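# Stand the fallen case back upright on the pallet

## Task

A pallet near the +y end of the track holds five closed cases standing lid up, arranged in two rows of three spots with one spot empty. A sixth case lies on its side on the floor next to the track, a few metres toward -y. Put it upright in the empty spot with its lid (the taped face, the side arrows pointing upward) on top. All five original cases must still be standing in their rows when you finish. If the case cannot be placed in the spot, standing it lid up is still partly acceptable, better on the pallet than on the floor or table. A case that has fallen to the floor may be picked up but must end lid up. At the end, release the case and move the tools away; anything held in place only by the robot does not count.

## Robot and tools

ROBOT. Two arms, left_arm and right_arm, each ride their own carriage on one shared track along y at x = 0. left_rail carries left_arm on the +y half (position_m 0.6 to 3 m); right_rail carries right_arm on the -y half (-3 to -0.6 m). Each arm base sits at x = 0, y = its carriage position, z = 0.04 m, facing +x. Each arm ends in a vacuum tool with four cups in two channels: channel a cups at y = -104.5 mm and channel b cups at y = +104.5 mm of the cup point, each pair at x = -62 and +62 mm. The cups point along the cup point's own +z.

SCENE FRAME. Fixed to the table; table top z = 0, +z up, +x the direction the arms face, +y to their left, y = 0 mid-track. The table starts at x = 0.50 m and spans only y = -0.90 to 0.90; elsewhere the floor is at z = -0.53 m. The pallet is toward +y; the fallen case is on the floor toward -y. cam_pallet_north views the -y end, cam_pallet_south the +y end; +y runs roughly rightward in both. Other cameras: cam_high, cam_low, cam_left_wrist, cam_right_wrist.

execute_actions(actions). A list of action objects run in sequence; an empty list just reports state and images. An action may hold:
- rows: up to 15 rows, each applied for one control step of 1/30 s. Each row is one flat list of 16 numbers in [-1, 1] covering both arms: left dx, dy, dz, rx, ry, rz, left suction_a, suction_b, then right dx, dy, dz, rx, ry, rz, suction_a, suction_b. dx..rz are an offset, not a pose: the target relative to the cup point's measured pose at the start of that action (for a call's first action, the last reported pose), expressed in the cup point's own axes. Every row refers to that same start, not the previous row. Scale: 1.0 = 0.6 m or 180 degrees; rx, ry, rz form one rotation vector. Suction numbers are channel commands: above 0.01 on, 0 off; they persist, so repeat the current values for an arm you want unchanged.
- steps: 1 to 450 control steps (default 15), at least one per row. After the rows the arms keep heading to the last row's target.
- until: stop the action early when conditions hold, e.g. {"left_rail": {"position_status": ["!=", "moving"]}}, numeric fields need a comparison ("<", "<=", "=", "!=", ">", ">="); {"all": {"status": "ended"}} or {"any": {"status": "ended"}}. It does not halt the arms.
- left_rail / right_rail: {"position_m": target in metres, absolute along y}, {"speed_m_s": 0.01 to 1}, or {"stop": true}. Out-of-range values or unknown names reject the whole call.
The commanded pose is clipped each step to within 100 mm and 16 degrees of the measured pose, so large moves need many steps; a cut-short move may not finish on its own, so send the remainder. Ramp offsets gradually (about 0.01 per row = 6 mm per step) for smooth motion and to avoid shaking a held case loose.

zoom_image(camera, region): enlarged view of [x0, y0, x1, y1] pixels of that camera's latest image, at most 504 x 504. Image sizes: 896x504 for the fixed cameras, 616x616 for the wrist cameras.

finished_scene(scene): ends the scene (1 or 2) irreversibly; call only once the case stands released and the arms are clear.

RESULTS. Per arm: end_effector_position (m) and end_effector_quat_wxyz in the scene frame, velocities, Hand target (current controller goal), Joint positions/velocities (rail first, then six joints), Wrist force/torque in the tool's axes (noisy, offset up to ~10 N, saturates ~200 N; "no reading" is harmless), suction_measured_a/b (0 to 1; airtight ≥0.83, cardboard lower, near 0 = no seal, takes ~1.3 s), part_present_a/b (1 above 0.09). Rails report position_m, position_status (moving, done, contact_stop, time_out, stopped, stopped_with_arm, stopped_for_other_arm) and position_answer (taken/not_taken). "pose unreachable" means the clearance check altered or blocked that arm's command. Printed positions can be off, more so at long reach.

ORDER. Drive a carriage, wait for it to stop moving, then move its arm. For stopped_with_arm, send rows the arm can follow, then resend position_m. For stopped_for_other_arm, move an arm away from the other, wait 30 steps, resend. After contact_stop or time_out, look and clear the cause.

GRIPPING. Both cups of a channel must seal flat on a smooth face away from edges and gaps; one open cup spoils the pair. Cups compress up to 21 mm. Each sealed cup pulls about 381 N at reading 0.7. To release: lower in tiny steps until contact, then in one action turn both channels off and back straight away. Never seal onto the table; if it happens, switch that channel off. For handovers, set the case down and switch the giver off before the taker turns on, then lift the giver clear.

AVOID. Arms or carriages colliding or pressing on each other (a held case counts as part of its arm). Forces of 400 N or joint torques at limits (shoulder 664, elbow 389, wrists 96.3 N m) cause a 10 s fault stop. Do not topple the five standing cases, drop or slam the case, or push anything out of the work area. Stray pushes may occasionally nudge loose objects, so check the images before finishing.

Each tool is called after "Emit:" as name([rows], argument=value, ...), one row to a line, values as JSON.

## Session

Emit:
execute_actions(actions=[])

Scene clock: 0.00 s.
left_arm: end_effector_position=(+0.8499, +0.8023, +0.4415) suction_measured_a=0.00 part_present_a=0 suction_measured_b=0.00 part_present_b=0 end_effector_quat_wxyz=(+0.001, +0.000, +1.000, -0.001) end_effector_velocity=(-0.000, +0.000, +0.000) end_effector_angular_velocity=(+0.000, -0.000, +0.000) | right_arm: end_effector_position=(+0.8497, -2.2418, +0.4413) suction_measured_a=0.00 part_present_a=0 suction_measured_b=0.00 part_present_b=0 end_effector_quat_wxyz=(+0.001, -0.000, +1.000, -0.000) end_effector_velocity=(+0.000, -0.000, -0.000) end_effector_angular_velocity=(+0.000, +0.000, -0.000)
Joint positions: left_arm=[ 0.803 -0.24  -1.5    2.091 -2.165 -1.572  1.331] | right_arm=[-2.243 -0.238 -1.5    2.092 -2.165 -1.571  1.333]
Joint velocities: left_arm=[ 0.  0. -0.  0.  0.  0. -0.] | right_arm=[ 0. -0.  0. -0.  0.  0. -0.]
Wrist force (N, on the end effector, along its own x y z axes, offset not removed): no reading
Wrist torque (N m, same axes, about the end effector's origin, offset not removed): no reading
Hand target (left_arm): +0.850, +0.802, +0.442; +0.001, +0.000, +1.000, -0.001
Hand target (right_arm): +0.850, -2.242, +0.441; +0.001, -0.000, +1.000, -0.000
left_rail: position_m=0.803 position_m_goal=0.803 speed_m_s=1.00 position_status=done position_answer=taken refusals=0
right_rail: position_m=-2.243 position_m_goal=-2.243 speed_m_s=1.00 position_status=done position_answer=taken refusals=0

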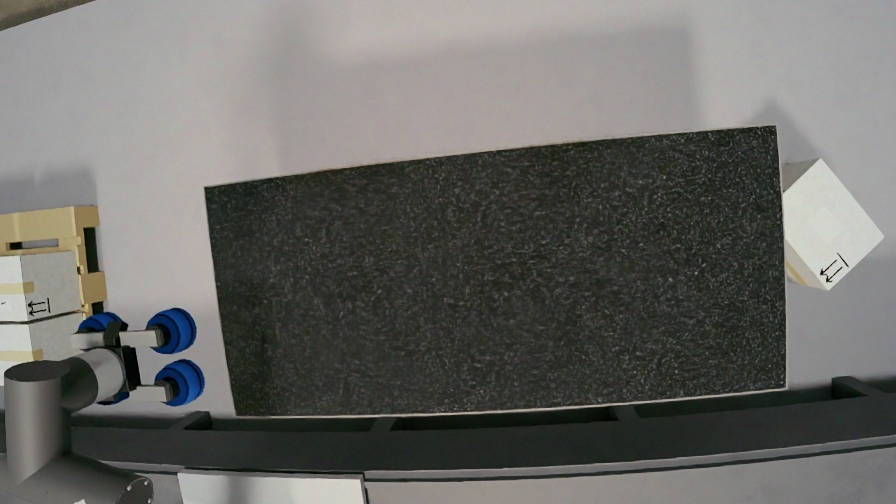

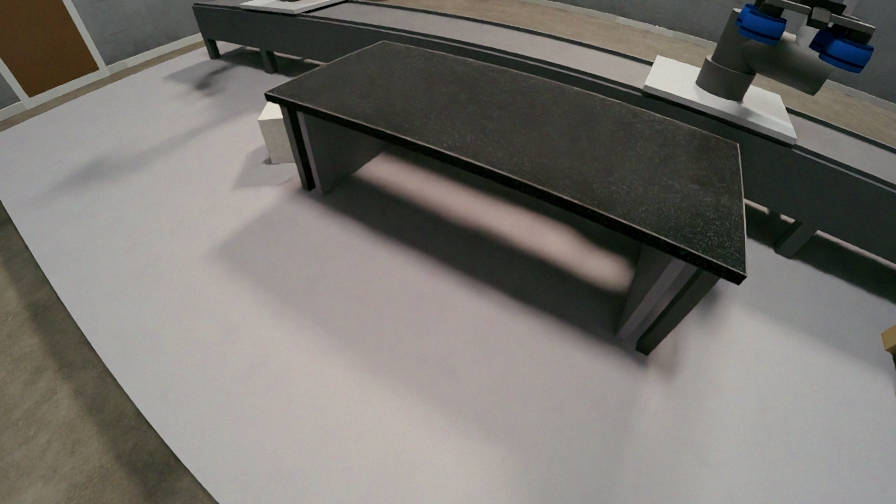

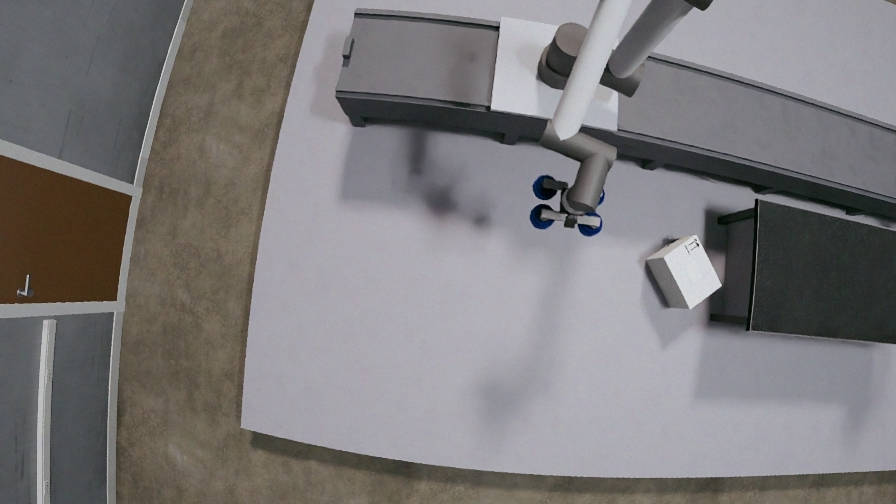

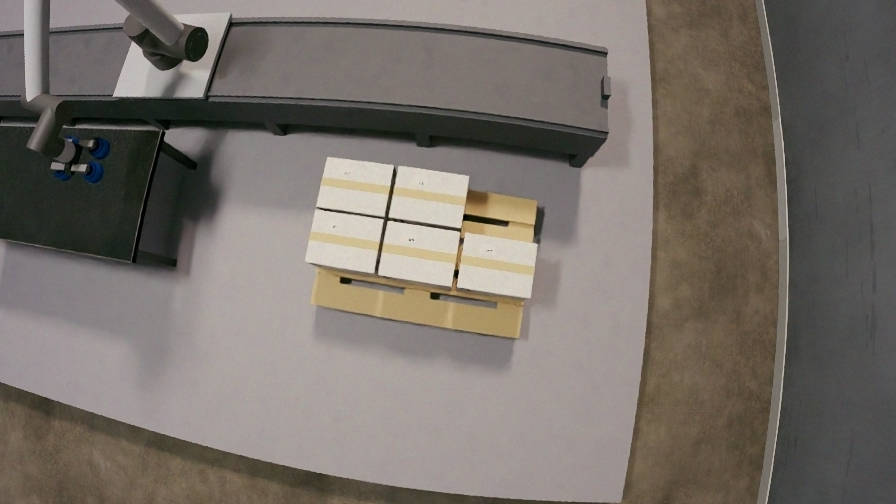

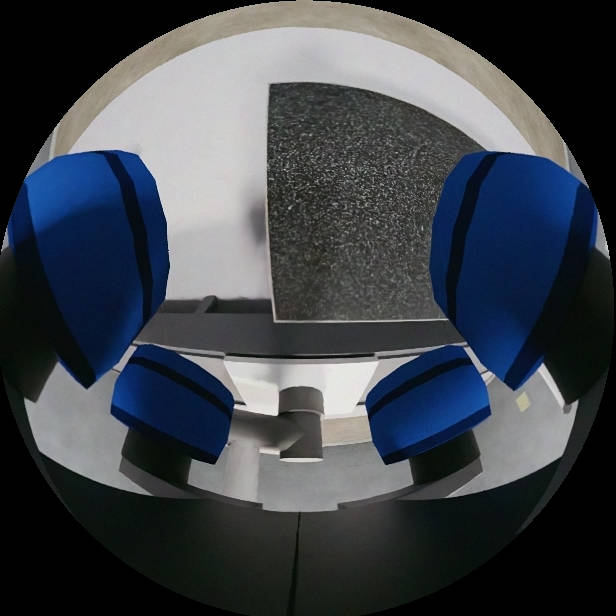

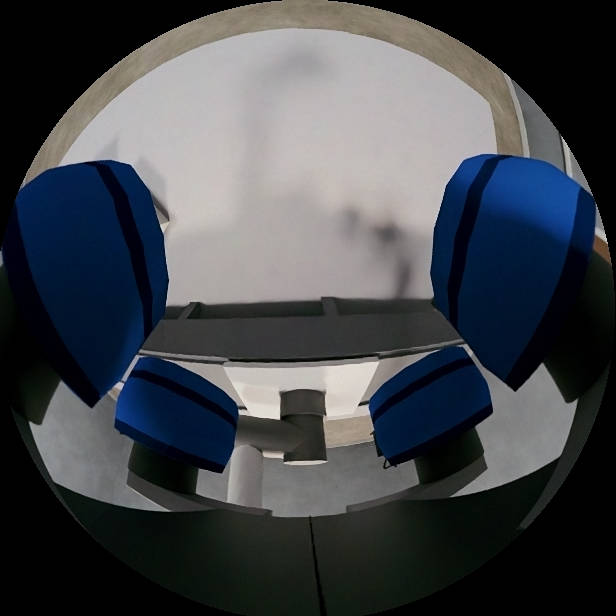

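Emit:
execute_actions([
  {"right_rail":{"position_m":-1.2},"left_rail":{"position_m":1.8},"rows":[[0,0,0,0,0,0,0,0,-0.2,0,0.8,0,0,0,0,0]],"steps":90,"until":{"all":{"status":"ended"}}},
  {"steps":30},
])

Scene clock: 7.90 s.
left_arm: end_effector_position=(+0.8499, +1.7992, +0.4415) suction_measured_a=0.00 part_present_a=0 suction_measured_b=0.00 part_present_b=0 end_effector_quat_wxyz=(+0.001, +0.000, +1.000, -0.001) end_effector_velocity=(+0.000, -0.000, -0.000) end_effector_angular_velocity=(+0.000, +0.000, -0.000) | right_arm: end_effector_position=(+0.9705, -1.1991, -0.0384) suction_measured_a=0.00 part_present_a=0 suction_measured_b=0.00 part_present_b=0 end_effector_quat_wxyz=(+0.001, -0.000, +1.000, -0.000) end_effector_velocity=(-0.000, -0.000, -0.000) end_effector_angular_velocity=(+0.000, +0.000, -0.000)
Joint positions: left_arm=[ 1.8   -0.24  -1.5    2.091 -2.165 -1.572  1.331] | right_arm=[-1.2   -0.208 -0.876  2.114 -2.811 -1.571  1.363]
Joint velocities: left_arm=[ 0. -0.  0. -0. -0.  0. -0.] | right_arm=[ 0. -0.  0. -0.  0.  0. -0.]
Wrist force (N, on the end effector, along its own x y z axes, offset not removed): left_arm=[1.3 0.5 -0.2] | right_arm=[-1.6 -2.1 -0.6]
Wrist torque (N m, same axes, about the end effector's origin, offset not removed): left_arm=[-0.26 -0.23 -0.06] | right_arm=[-0.16 -0.16 -0.27]
Hand target (left_arm): +0.850, +1.799, +0.442; +0.001, +0.000, +1.000, -0.001
Hand target (right_arm): +0.970, -1.199, -0.038; +0.001, -0.000, +1.000, -0.000
Off the commanded pose (left_arm): 0.000 m, 0 deg.
Off the commanded pose (right_arm): 0.000 m, 0 deg.
left_rail: position_m=1.800 position_m_goal=1.800 speed_m_s=1.00 position_status=done position_answer=taken refusals=0
right_rail: position_m=-1.200 position_m_goal=-1.200 speed_m_s=1.00 position_status=done position_answer=taken refusals=0

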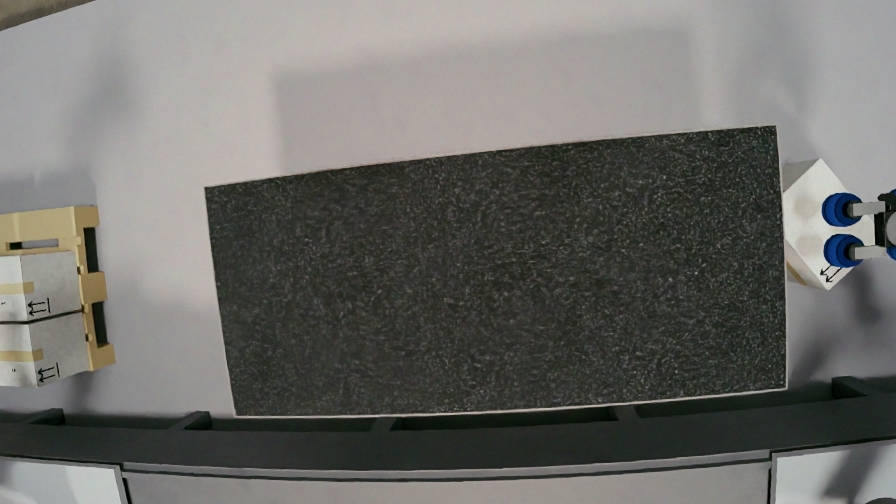

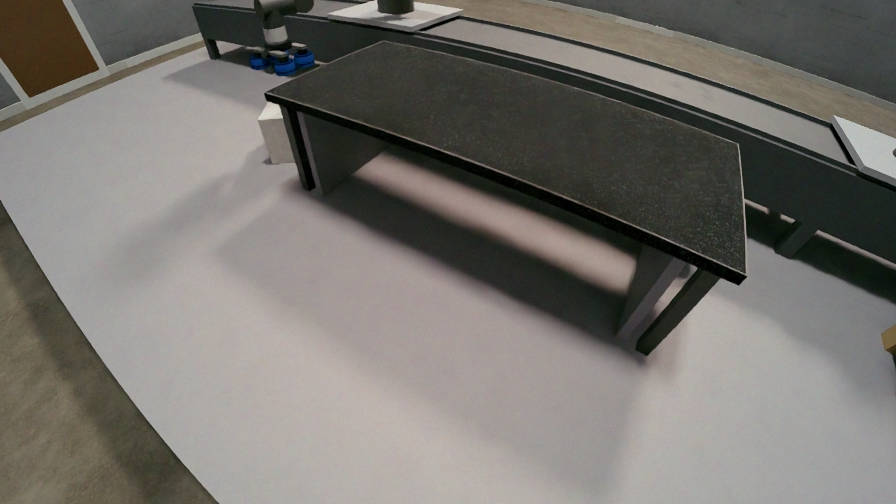

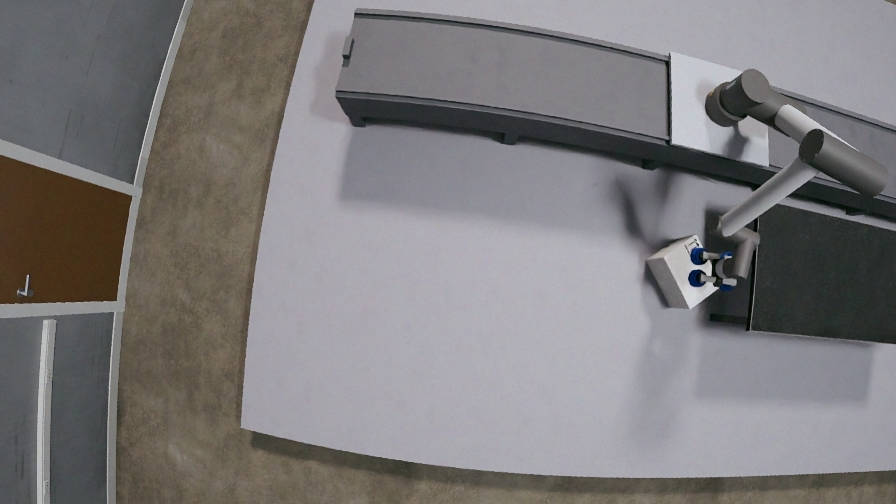

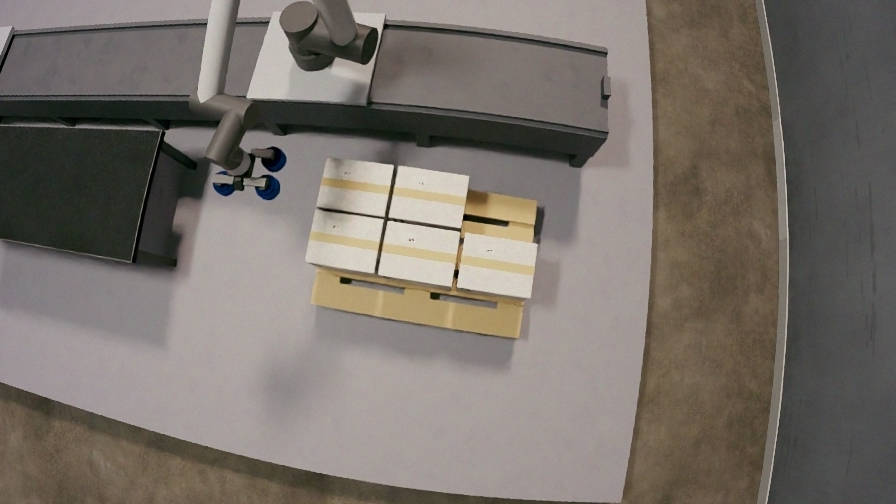

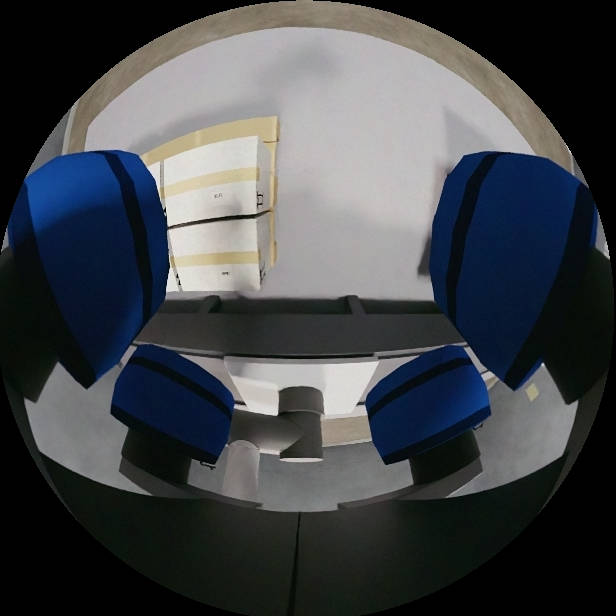

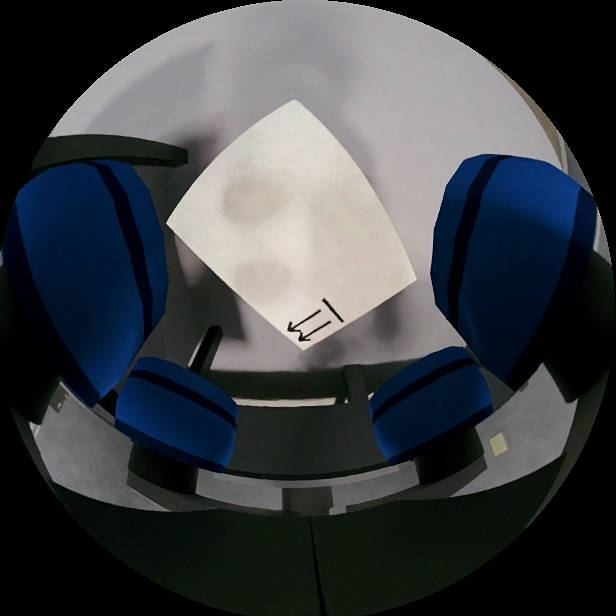

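Emit:
execute_actions([
  {"rows":[[0,0,0,0,0,0,0,0,0,0,0,0,0,-0.583,0,0]],"steps":70},
  {"rows":[[0,0,0,0,0,0,0,0,0,0,0,0,0,-0.583,0,0]],"steps":70},
  {"rows":[[0,0,0,0,0,0,0,0,0,0,0.15,0,0,0,0,0]],"steps":30},
])

Scene clock: 21.60 s.
left_arm: end_effector_position=(+0.8499, +1.7992, +0.4415) suction_measured_a=0.00 part_present_a=0 suction_measured_b=0.00 part_present_b=0 end_effector_quat_wxyz=(+0.001, +0.000, +1.000, -0.001) end_effector_velocity=(-0.000, -0.000, -0.000) end_effector_angular_velocity=(-0.000, +0.000, -0.000) | right_arm: end_effector_position=(+0.9706, -1.1991, -0.1284) suction_measured_a=0.00 part_present_a=0 suction_measured_b=0.00 part_present_b=0 end_effector_quat_wxyz=(+0.001, +0.966, +0.258, +0.001) end_effector_velocity=(+0.000, +0.000, -0.000) end_effector_angular_velocity=(+0.000, +0.000, +0.000)
Joint positions: left_arm=[ 1.8   -0.24  -1.5    2.091 -2.165 -1.572  1.331] | right_arm=[-1.2   -0.208 -0.759  2.102 -2.916 -1.571 -2.3  ]
Joint velocities: left_arm=[ 0. -0.  0.  0. -0. -0.  0.] | right_arm=[ 0.     0.     0.001 -0.    -0.    -0.     0.   ]
Wrist force (N, on the end effector, along its own x y z axes, offset not removed): left_arm=[3.0 -1.2 -0.3] | right_arm=[-1.5 -7.9 -0.1]
Wrist torque (N m, same axes, about the end effector's origin, offset not removed): left_arm=[-0.54 -0.50 -0.04] | right_arm=[-0.85 0.12 -0.12]
Hand target (left_arm): +0.850, +1.799, +0.442; +0.001, +0.000, +1.000, -0.001
Hand target (right_arm): +0.971, -1.199, -0.128; +0.001, +0.966, +0.258, +0.001
Off the commanded pose (left_arm): 0.000 m, 0 deg.
Off the commanded pose (right_arm): 0.000 m, 0 deg.
left_rail: position_m=1.800 position_m_goal=1.800 speed_m_s=1.00 position_status=done position_answer=taken refusals=0
right_rail: position_m=-1.200 position_m_goal=-1.200 speed_m_s=1.00 position_status=done position_answer=taken refusals=0

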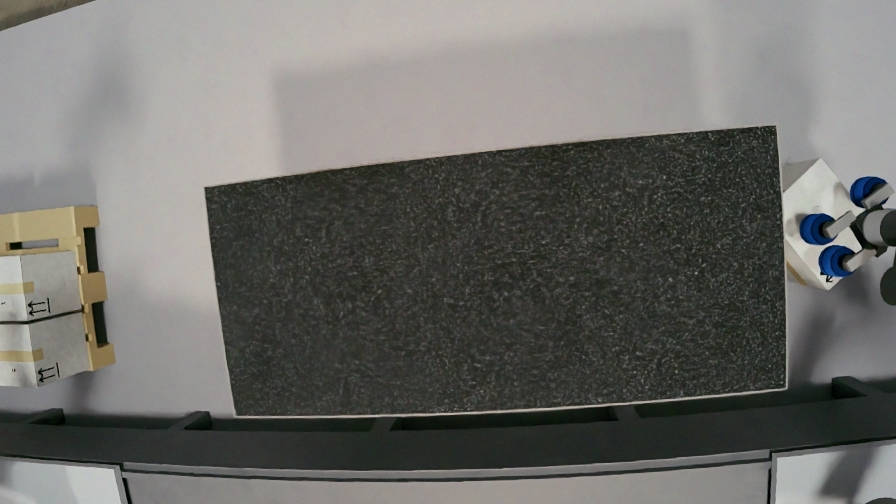

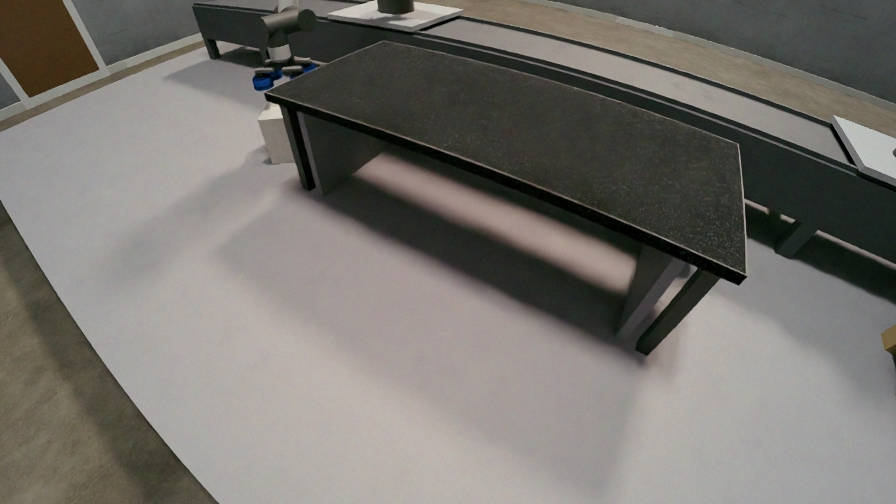

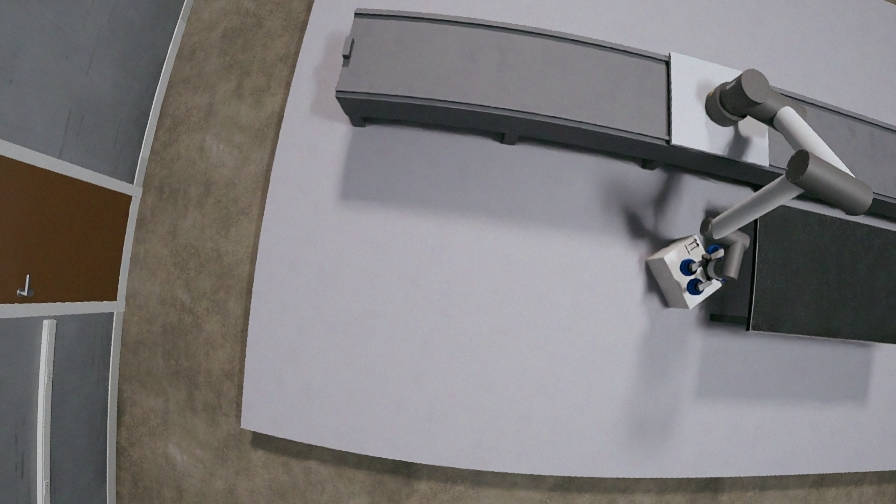

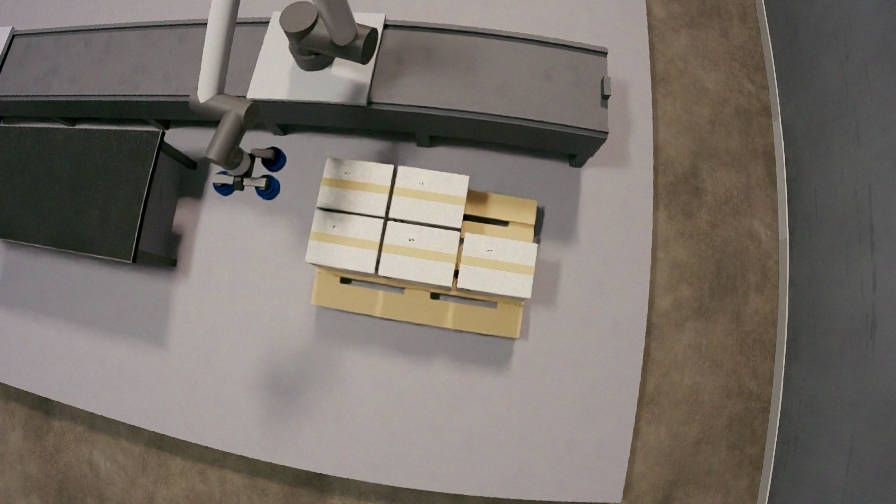

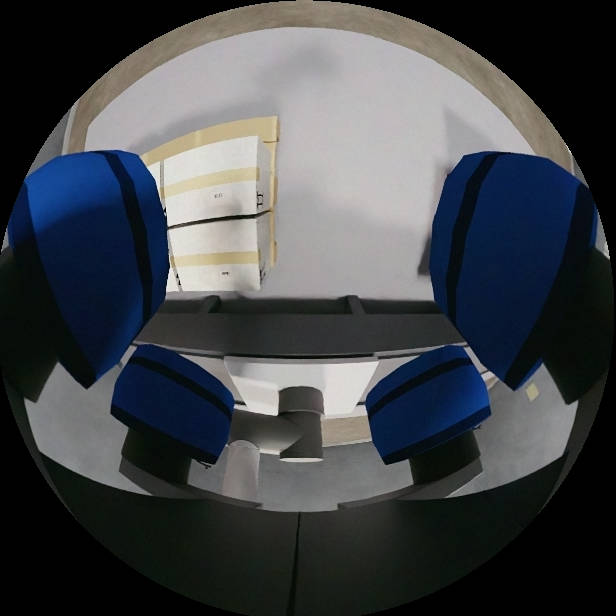

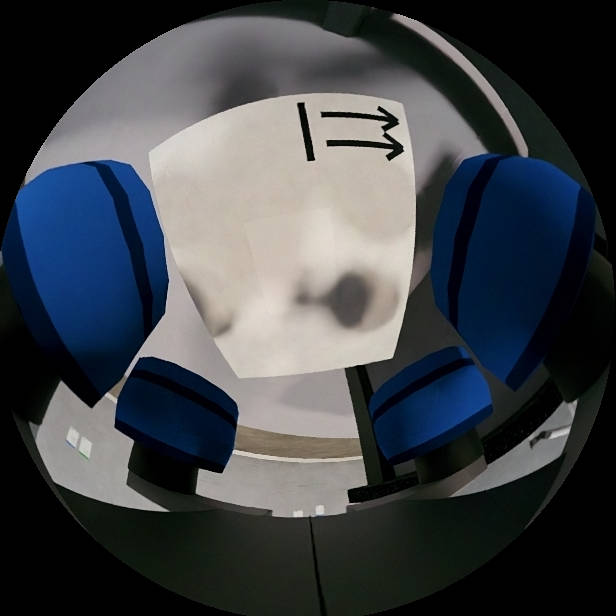

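Emit:
execute_actions([
  {"rows":[[0,0,0,0,0,0,0,0,-0.12,-0.07,0.1,0,0,0.03,0,0]],"steps":35},
])

Scene clock: 26.97 s.
left_arm: end_effector_position=(+0.8499, +1.7992, +0.4415) suction_measured_a=0.00 part_present_a=0 suction_measured_b=0.00 part_present_b=0 end_effector_quat_wxyz=(+0.001, +0.000, +1.000, -0.001) end_effector_velocity=(-0.000, +0.000, -0.000) end_effector_angular_velocity=(+0.000, +0.000, +0.000) | right_arm: end_effector_position=(+0.8874, -1.1987, -0.1885) suction_measured_a=0.00 part_present_a=0 suction_measured_b=0.00 part_present_b=0 end_effector_quat_wxyz=(+0.001, +0.977, +0.212, +0.001) end_effector_velocity=(-0.000, -0.000, -0.000) end_effector_angular_velocity=(+0.000, +0.000, -0.000)
Joint positions: left_arm=[ 1.8   -0.24  -1.5    2.091 -2.165 -1.572  1.331] | right_arm=[-1.2   -0.227 -0.693  2.207 -3.087 -1.571 -2.225]
Joint velocities: left_arm=[ 0. -0. -0. -0.  0.  0. -0.] | right_arm=[ 0. -0.  0.  0. -0. -0.  0.]
Wrist force (N, on the end effector, along its own x y z axes, offset not removed): left_arm=[2.3 -2.3 -0.2] | right_arm=[3.6 -5.5 6.9]
Wrist torque (N m, same axes, about the end effector's origin, offset not removed): left_arm=[-0.70 -0.43 -0.11] | right_arm=[-0.64 -0.63 -0.31]
Hand target (left_arm): +0.850, +1.799, +0.442; +0.001, +0.000, +1.000, -0.001
Hand target (right_arm): +0.887, -1.199, -0.188; +0.001, +0.977, +0.212, +0.001
Off the commanded pose (left_arm): 0.000 m, 0 deg.
Off the commanded pose (right_arm): 0.000 m, 0 deg.
left_rail: position_m=1.800 position_m_goal=1.800 speed_m_s=1.00 position_status=done position_answer=taken refusals=0
right_rail: position_m=-1.200 position_m_goal=-1.200 speed_m_s=1.00 position_status=done position_answer=taken refusals=0

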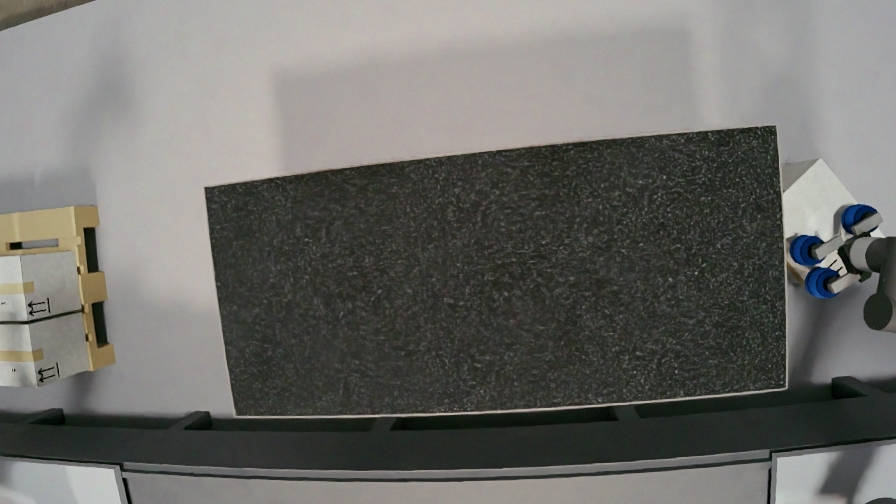

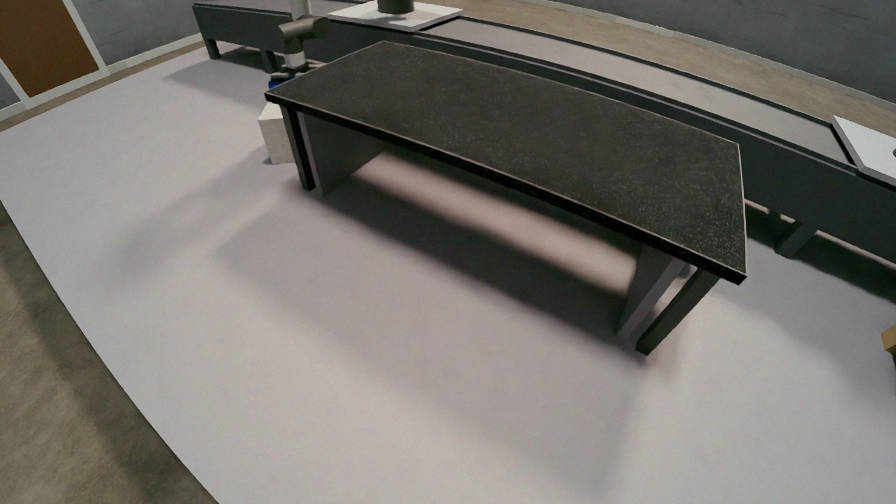

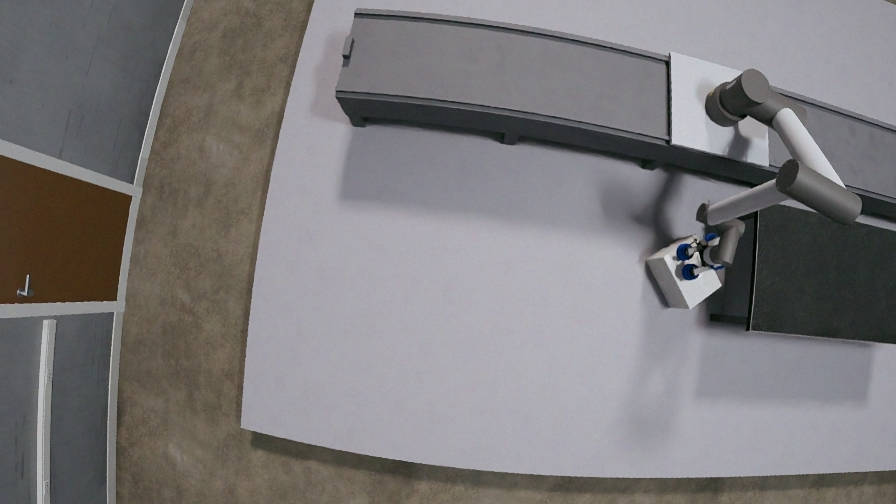

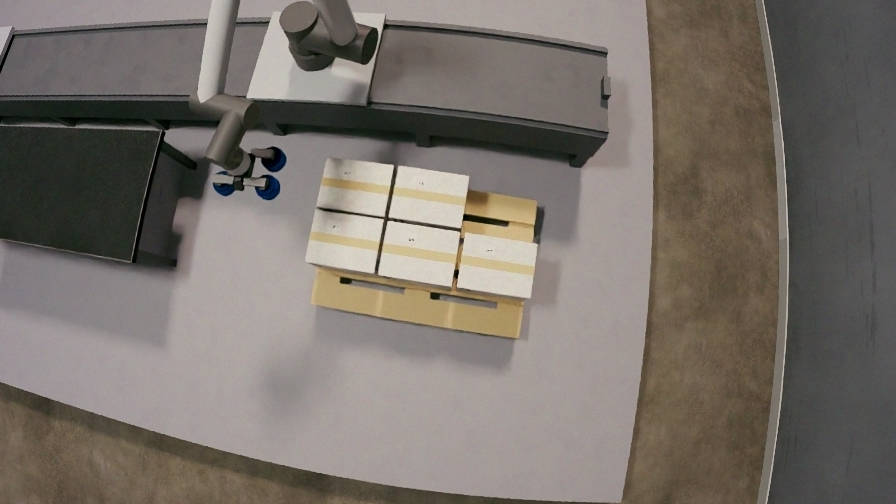

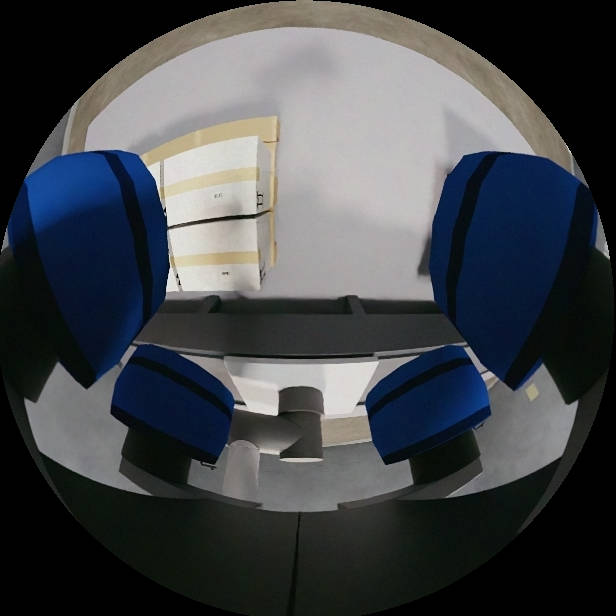

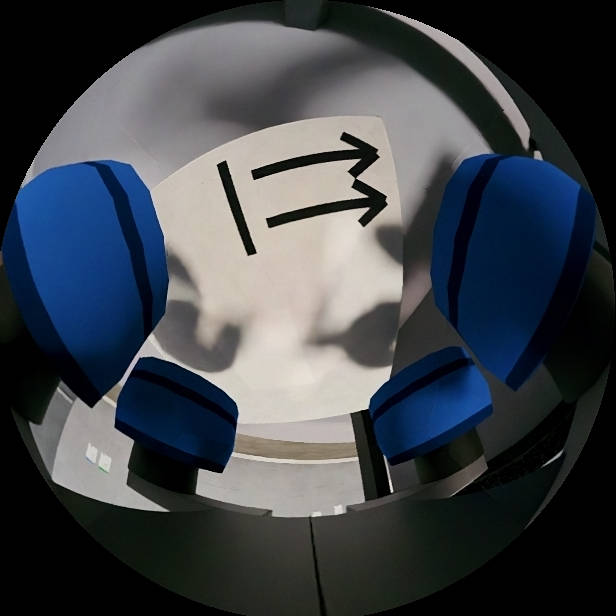

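Emit:
execute_actions([
  {"rows":[[0,0,0,0,0,0,0,0,0.08,0.12,0.03,0,0,-0.015,0,0]],"steps":30},
  {"rows":[[0,0,0,0,0,0,0,0,0,0,0.04,0,0,0,0,1],[0,0,0,0,0,0,0,0,0,0,0.078,0,0,0,0,1]],"steps":55},
])

Scene clock: 34.03 s.
left_arm: end_effector_position=(+0.8499, +1.7992, +0.4415) suction_measured_a=0.00 part_present_a=0 suction_measured_b=0.00 part_present_b=0 end_effector_quat_wxyz=(+0.001, +0.000, +1.000, -0.001) end_effector_velocity=(-0.000, +0.000, +0.000) end_effector_angular_velocity=(-0.000, -0.000, +0.000) | right_arm: end_effector_position=(+0.9610, -1.2443, -0.2531) suction_measured_a=0.00 part_present_a=0 suction_measured_b=0.00 part_present_b=0 end_effector_quat_wxyz=(+0.001, +0.972, +0.235, +0.001) end_effector_velocity=(-0.000, +0.000, -0.000) end_effector_angular_velocity=(+0.000, +0.000, +0.000)
Joint positions: left_arm=[ 1.8   -0.24  -1.5    2.091 -2.165 -1.572  1.331] | right_arm=[-1.2   -0.257 -0.596  2.074 -3.05  -1.571 -2.302]
Joint velocities: left_arm=[ 0.  0. -0.  0.  0.  0. -0.] | right_arm=[ 0.  0.  0.  0.  0. -0.  0.]
Wrist force (N, on the end effector, along its own x y z axes, offset not removed): left_arm=[4.8 -0.1 -0.3] | right_arm=[-21.1 -11.4 -103.6]
Wrist torque (N m, same axes, about the end effector's origin, offset not removed): left_arm=[-0.36 -0.71 -0.10] | right_arm=[-0.20 0.73 -0.12]
Hand target (left_arm): +0.850, +1.799, +0.442; +0.001, +0.000, +1.000, -0.001
Hand target (right_arm): +0.961, -1.244, -0.253; +0.001, +0.972, +0.235, +0.001
Off the commanded pose (left_arm): 0.000 m, 0 deg.
Off the commanded pose (right_arm): 0.000 m, 0 deg.
left_rail: position_m=1.800 position_m_goal=1.800 speed_m_s=1.00 position_status=done position_answer=taken refusals=0
right_rail: position_m=-1.200 position_m_goal=-1.200 speed_m_s=1.00 position_status=done position_answer=taken refusals=0

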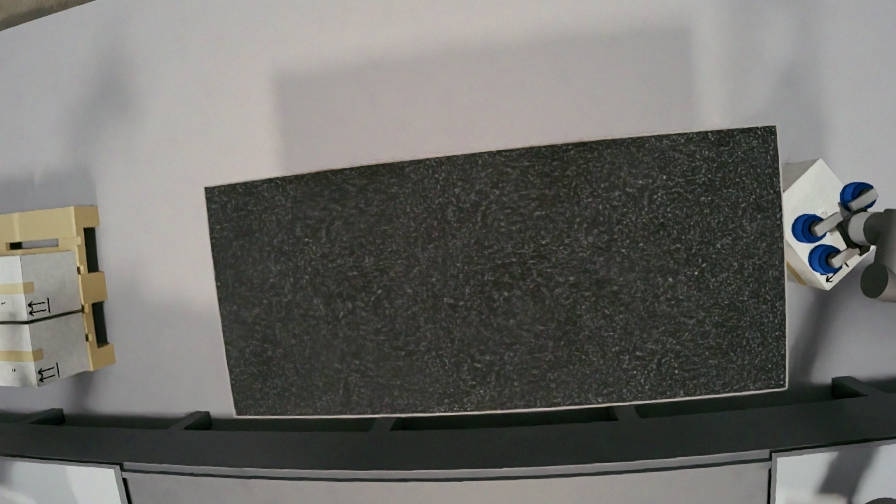

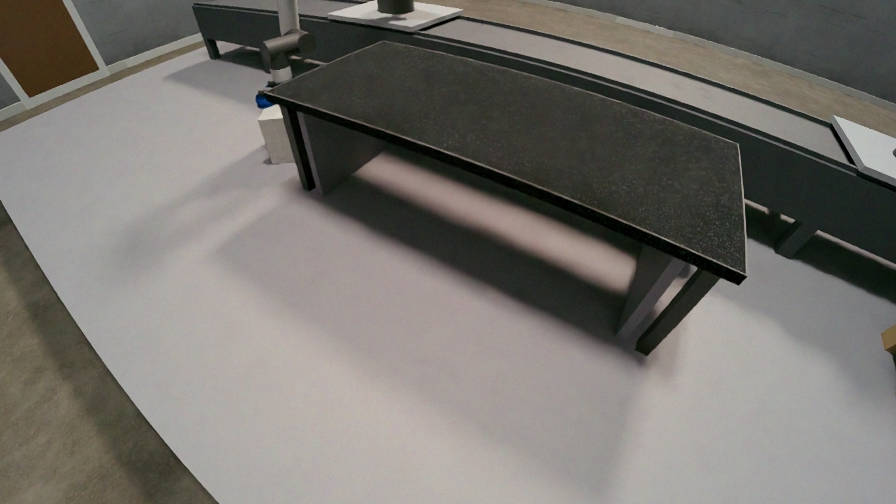

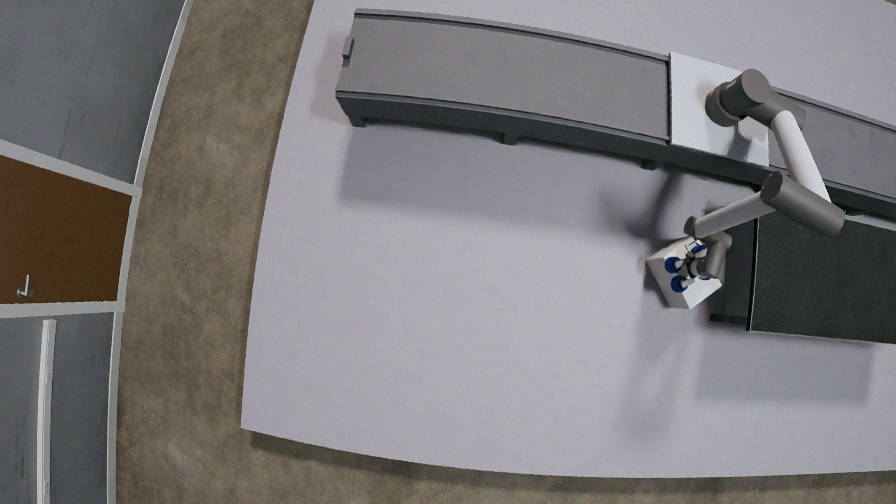

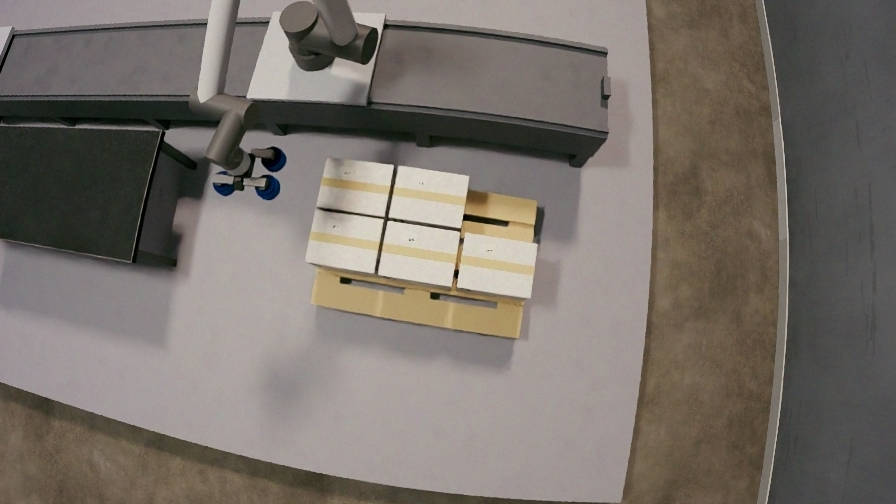

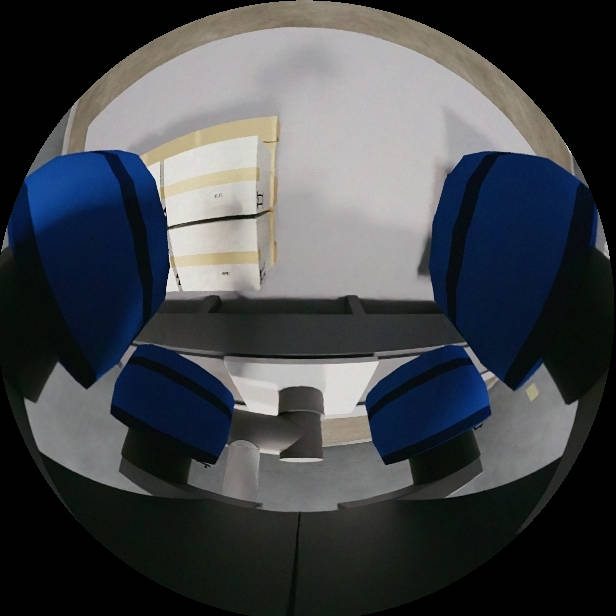

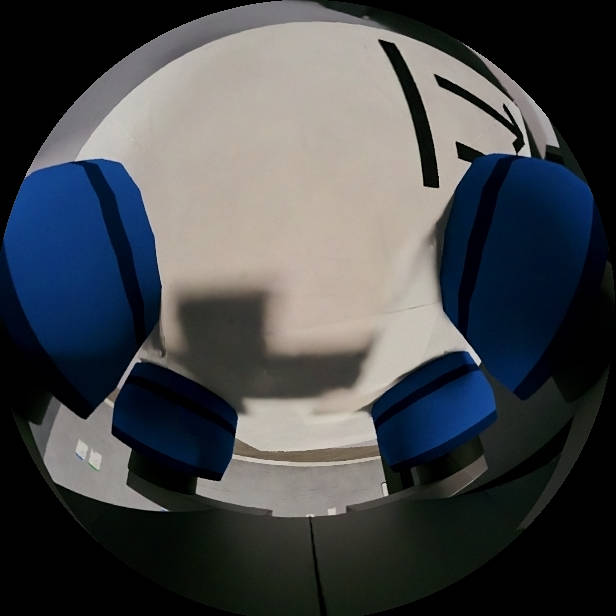

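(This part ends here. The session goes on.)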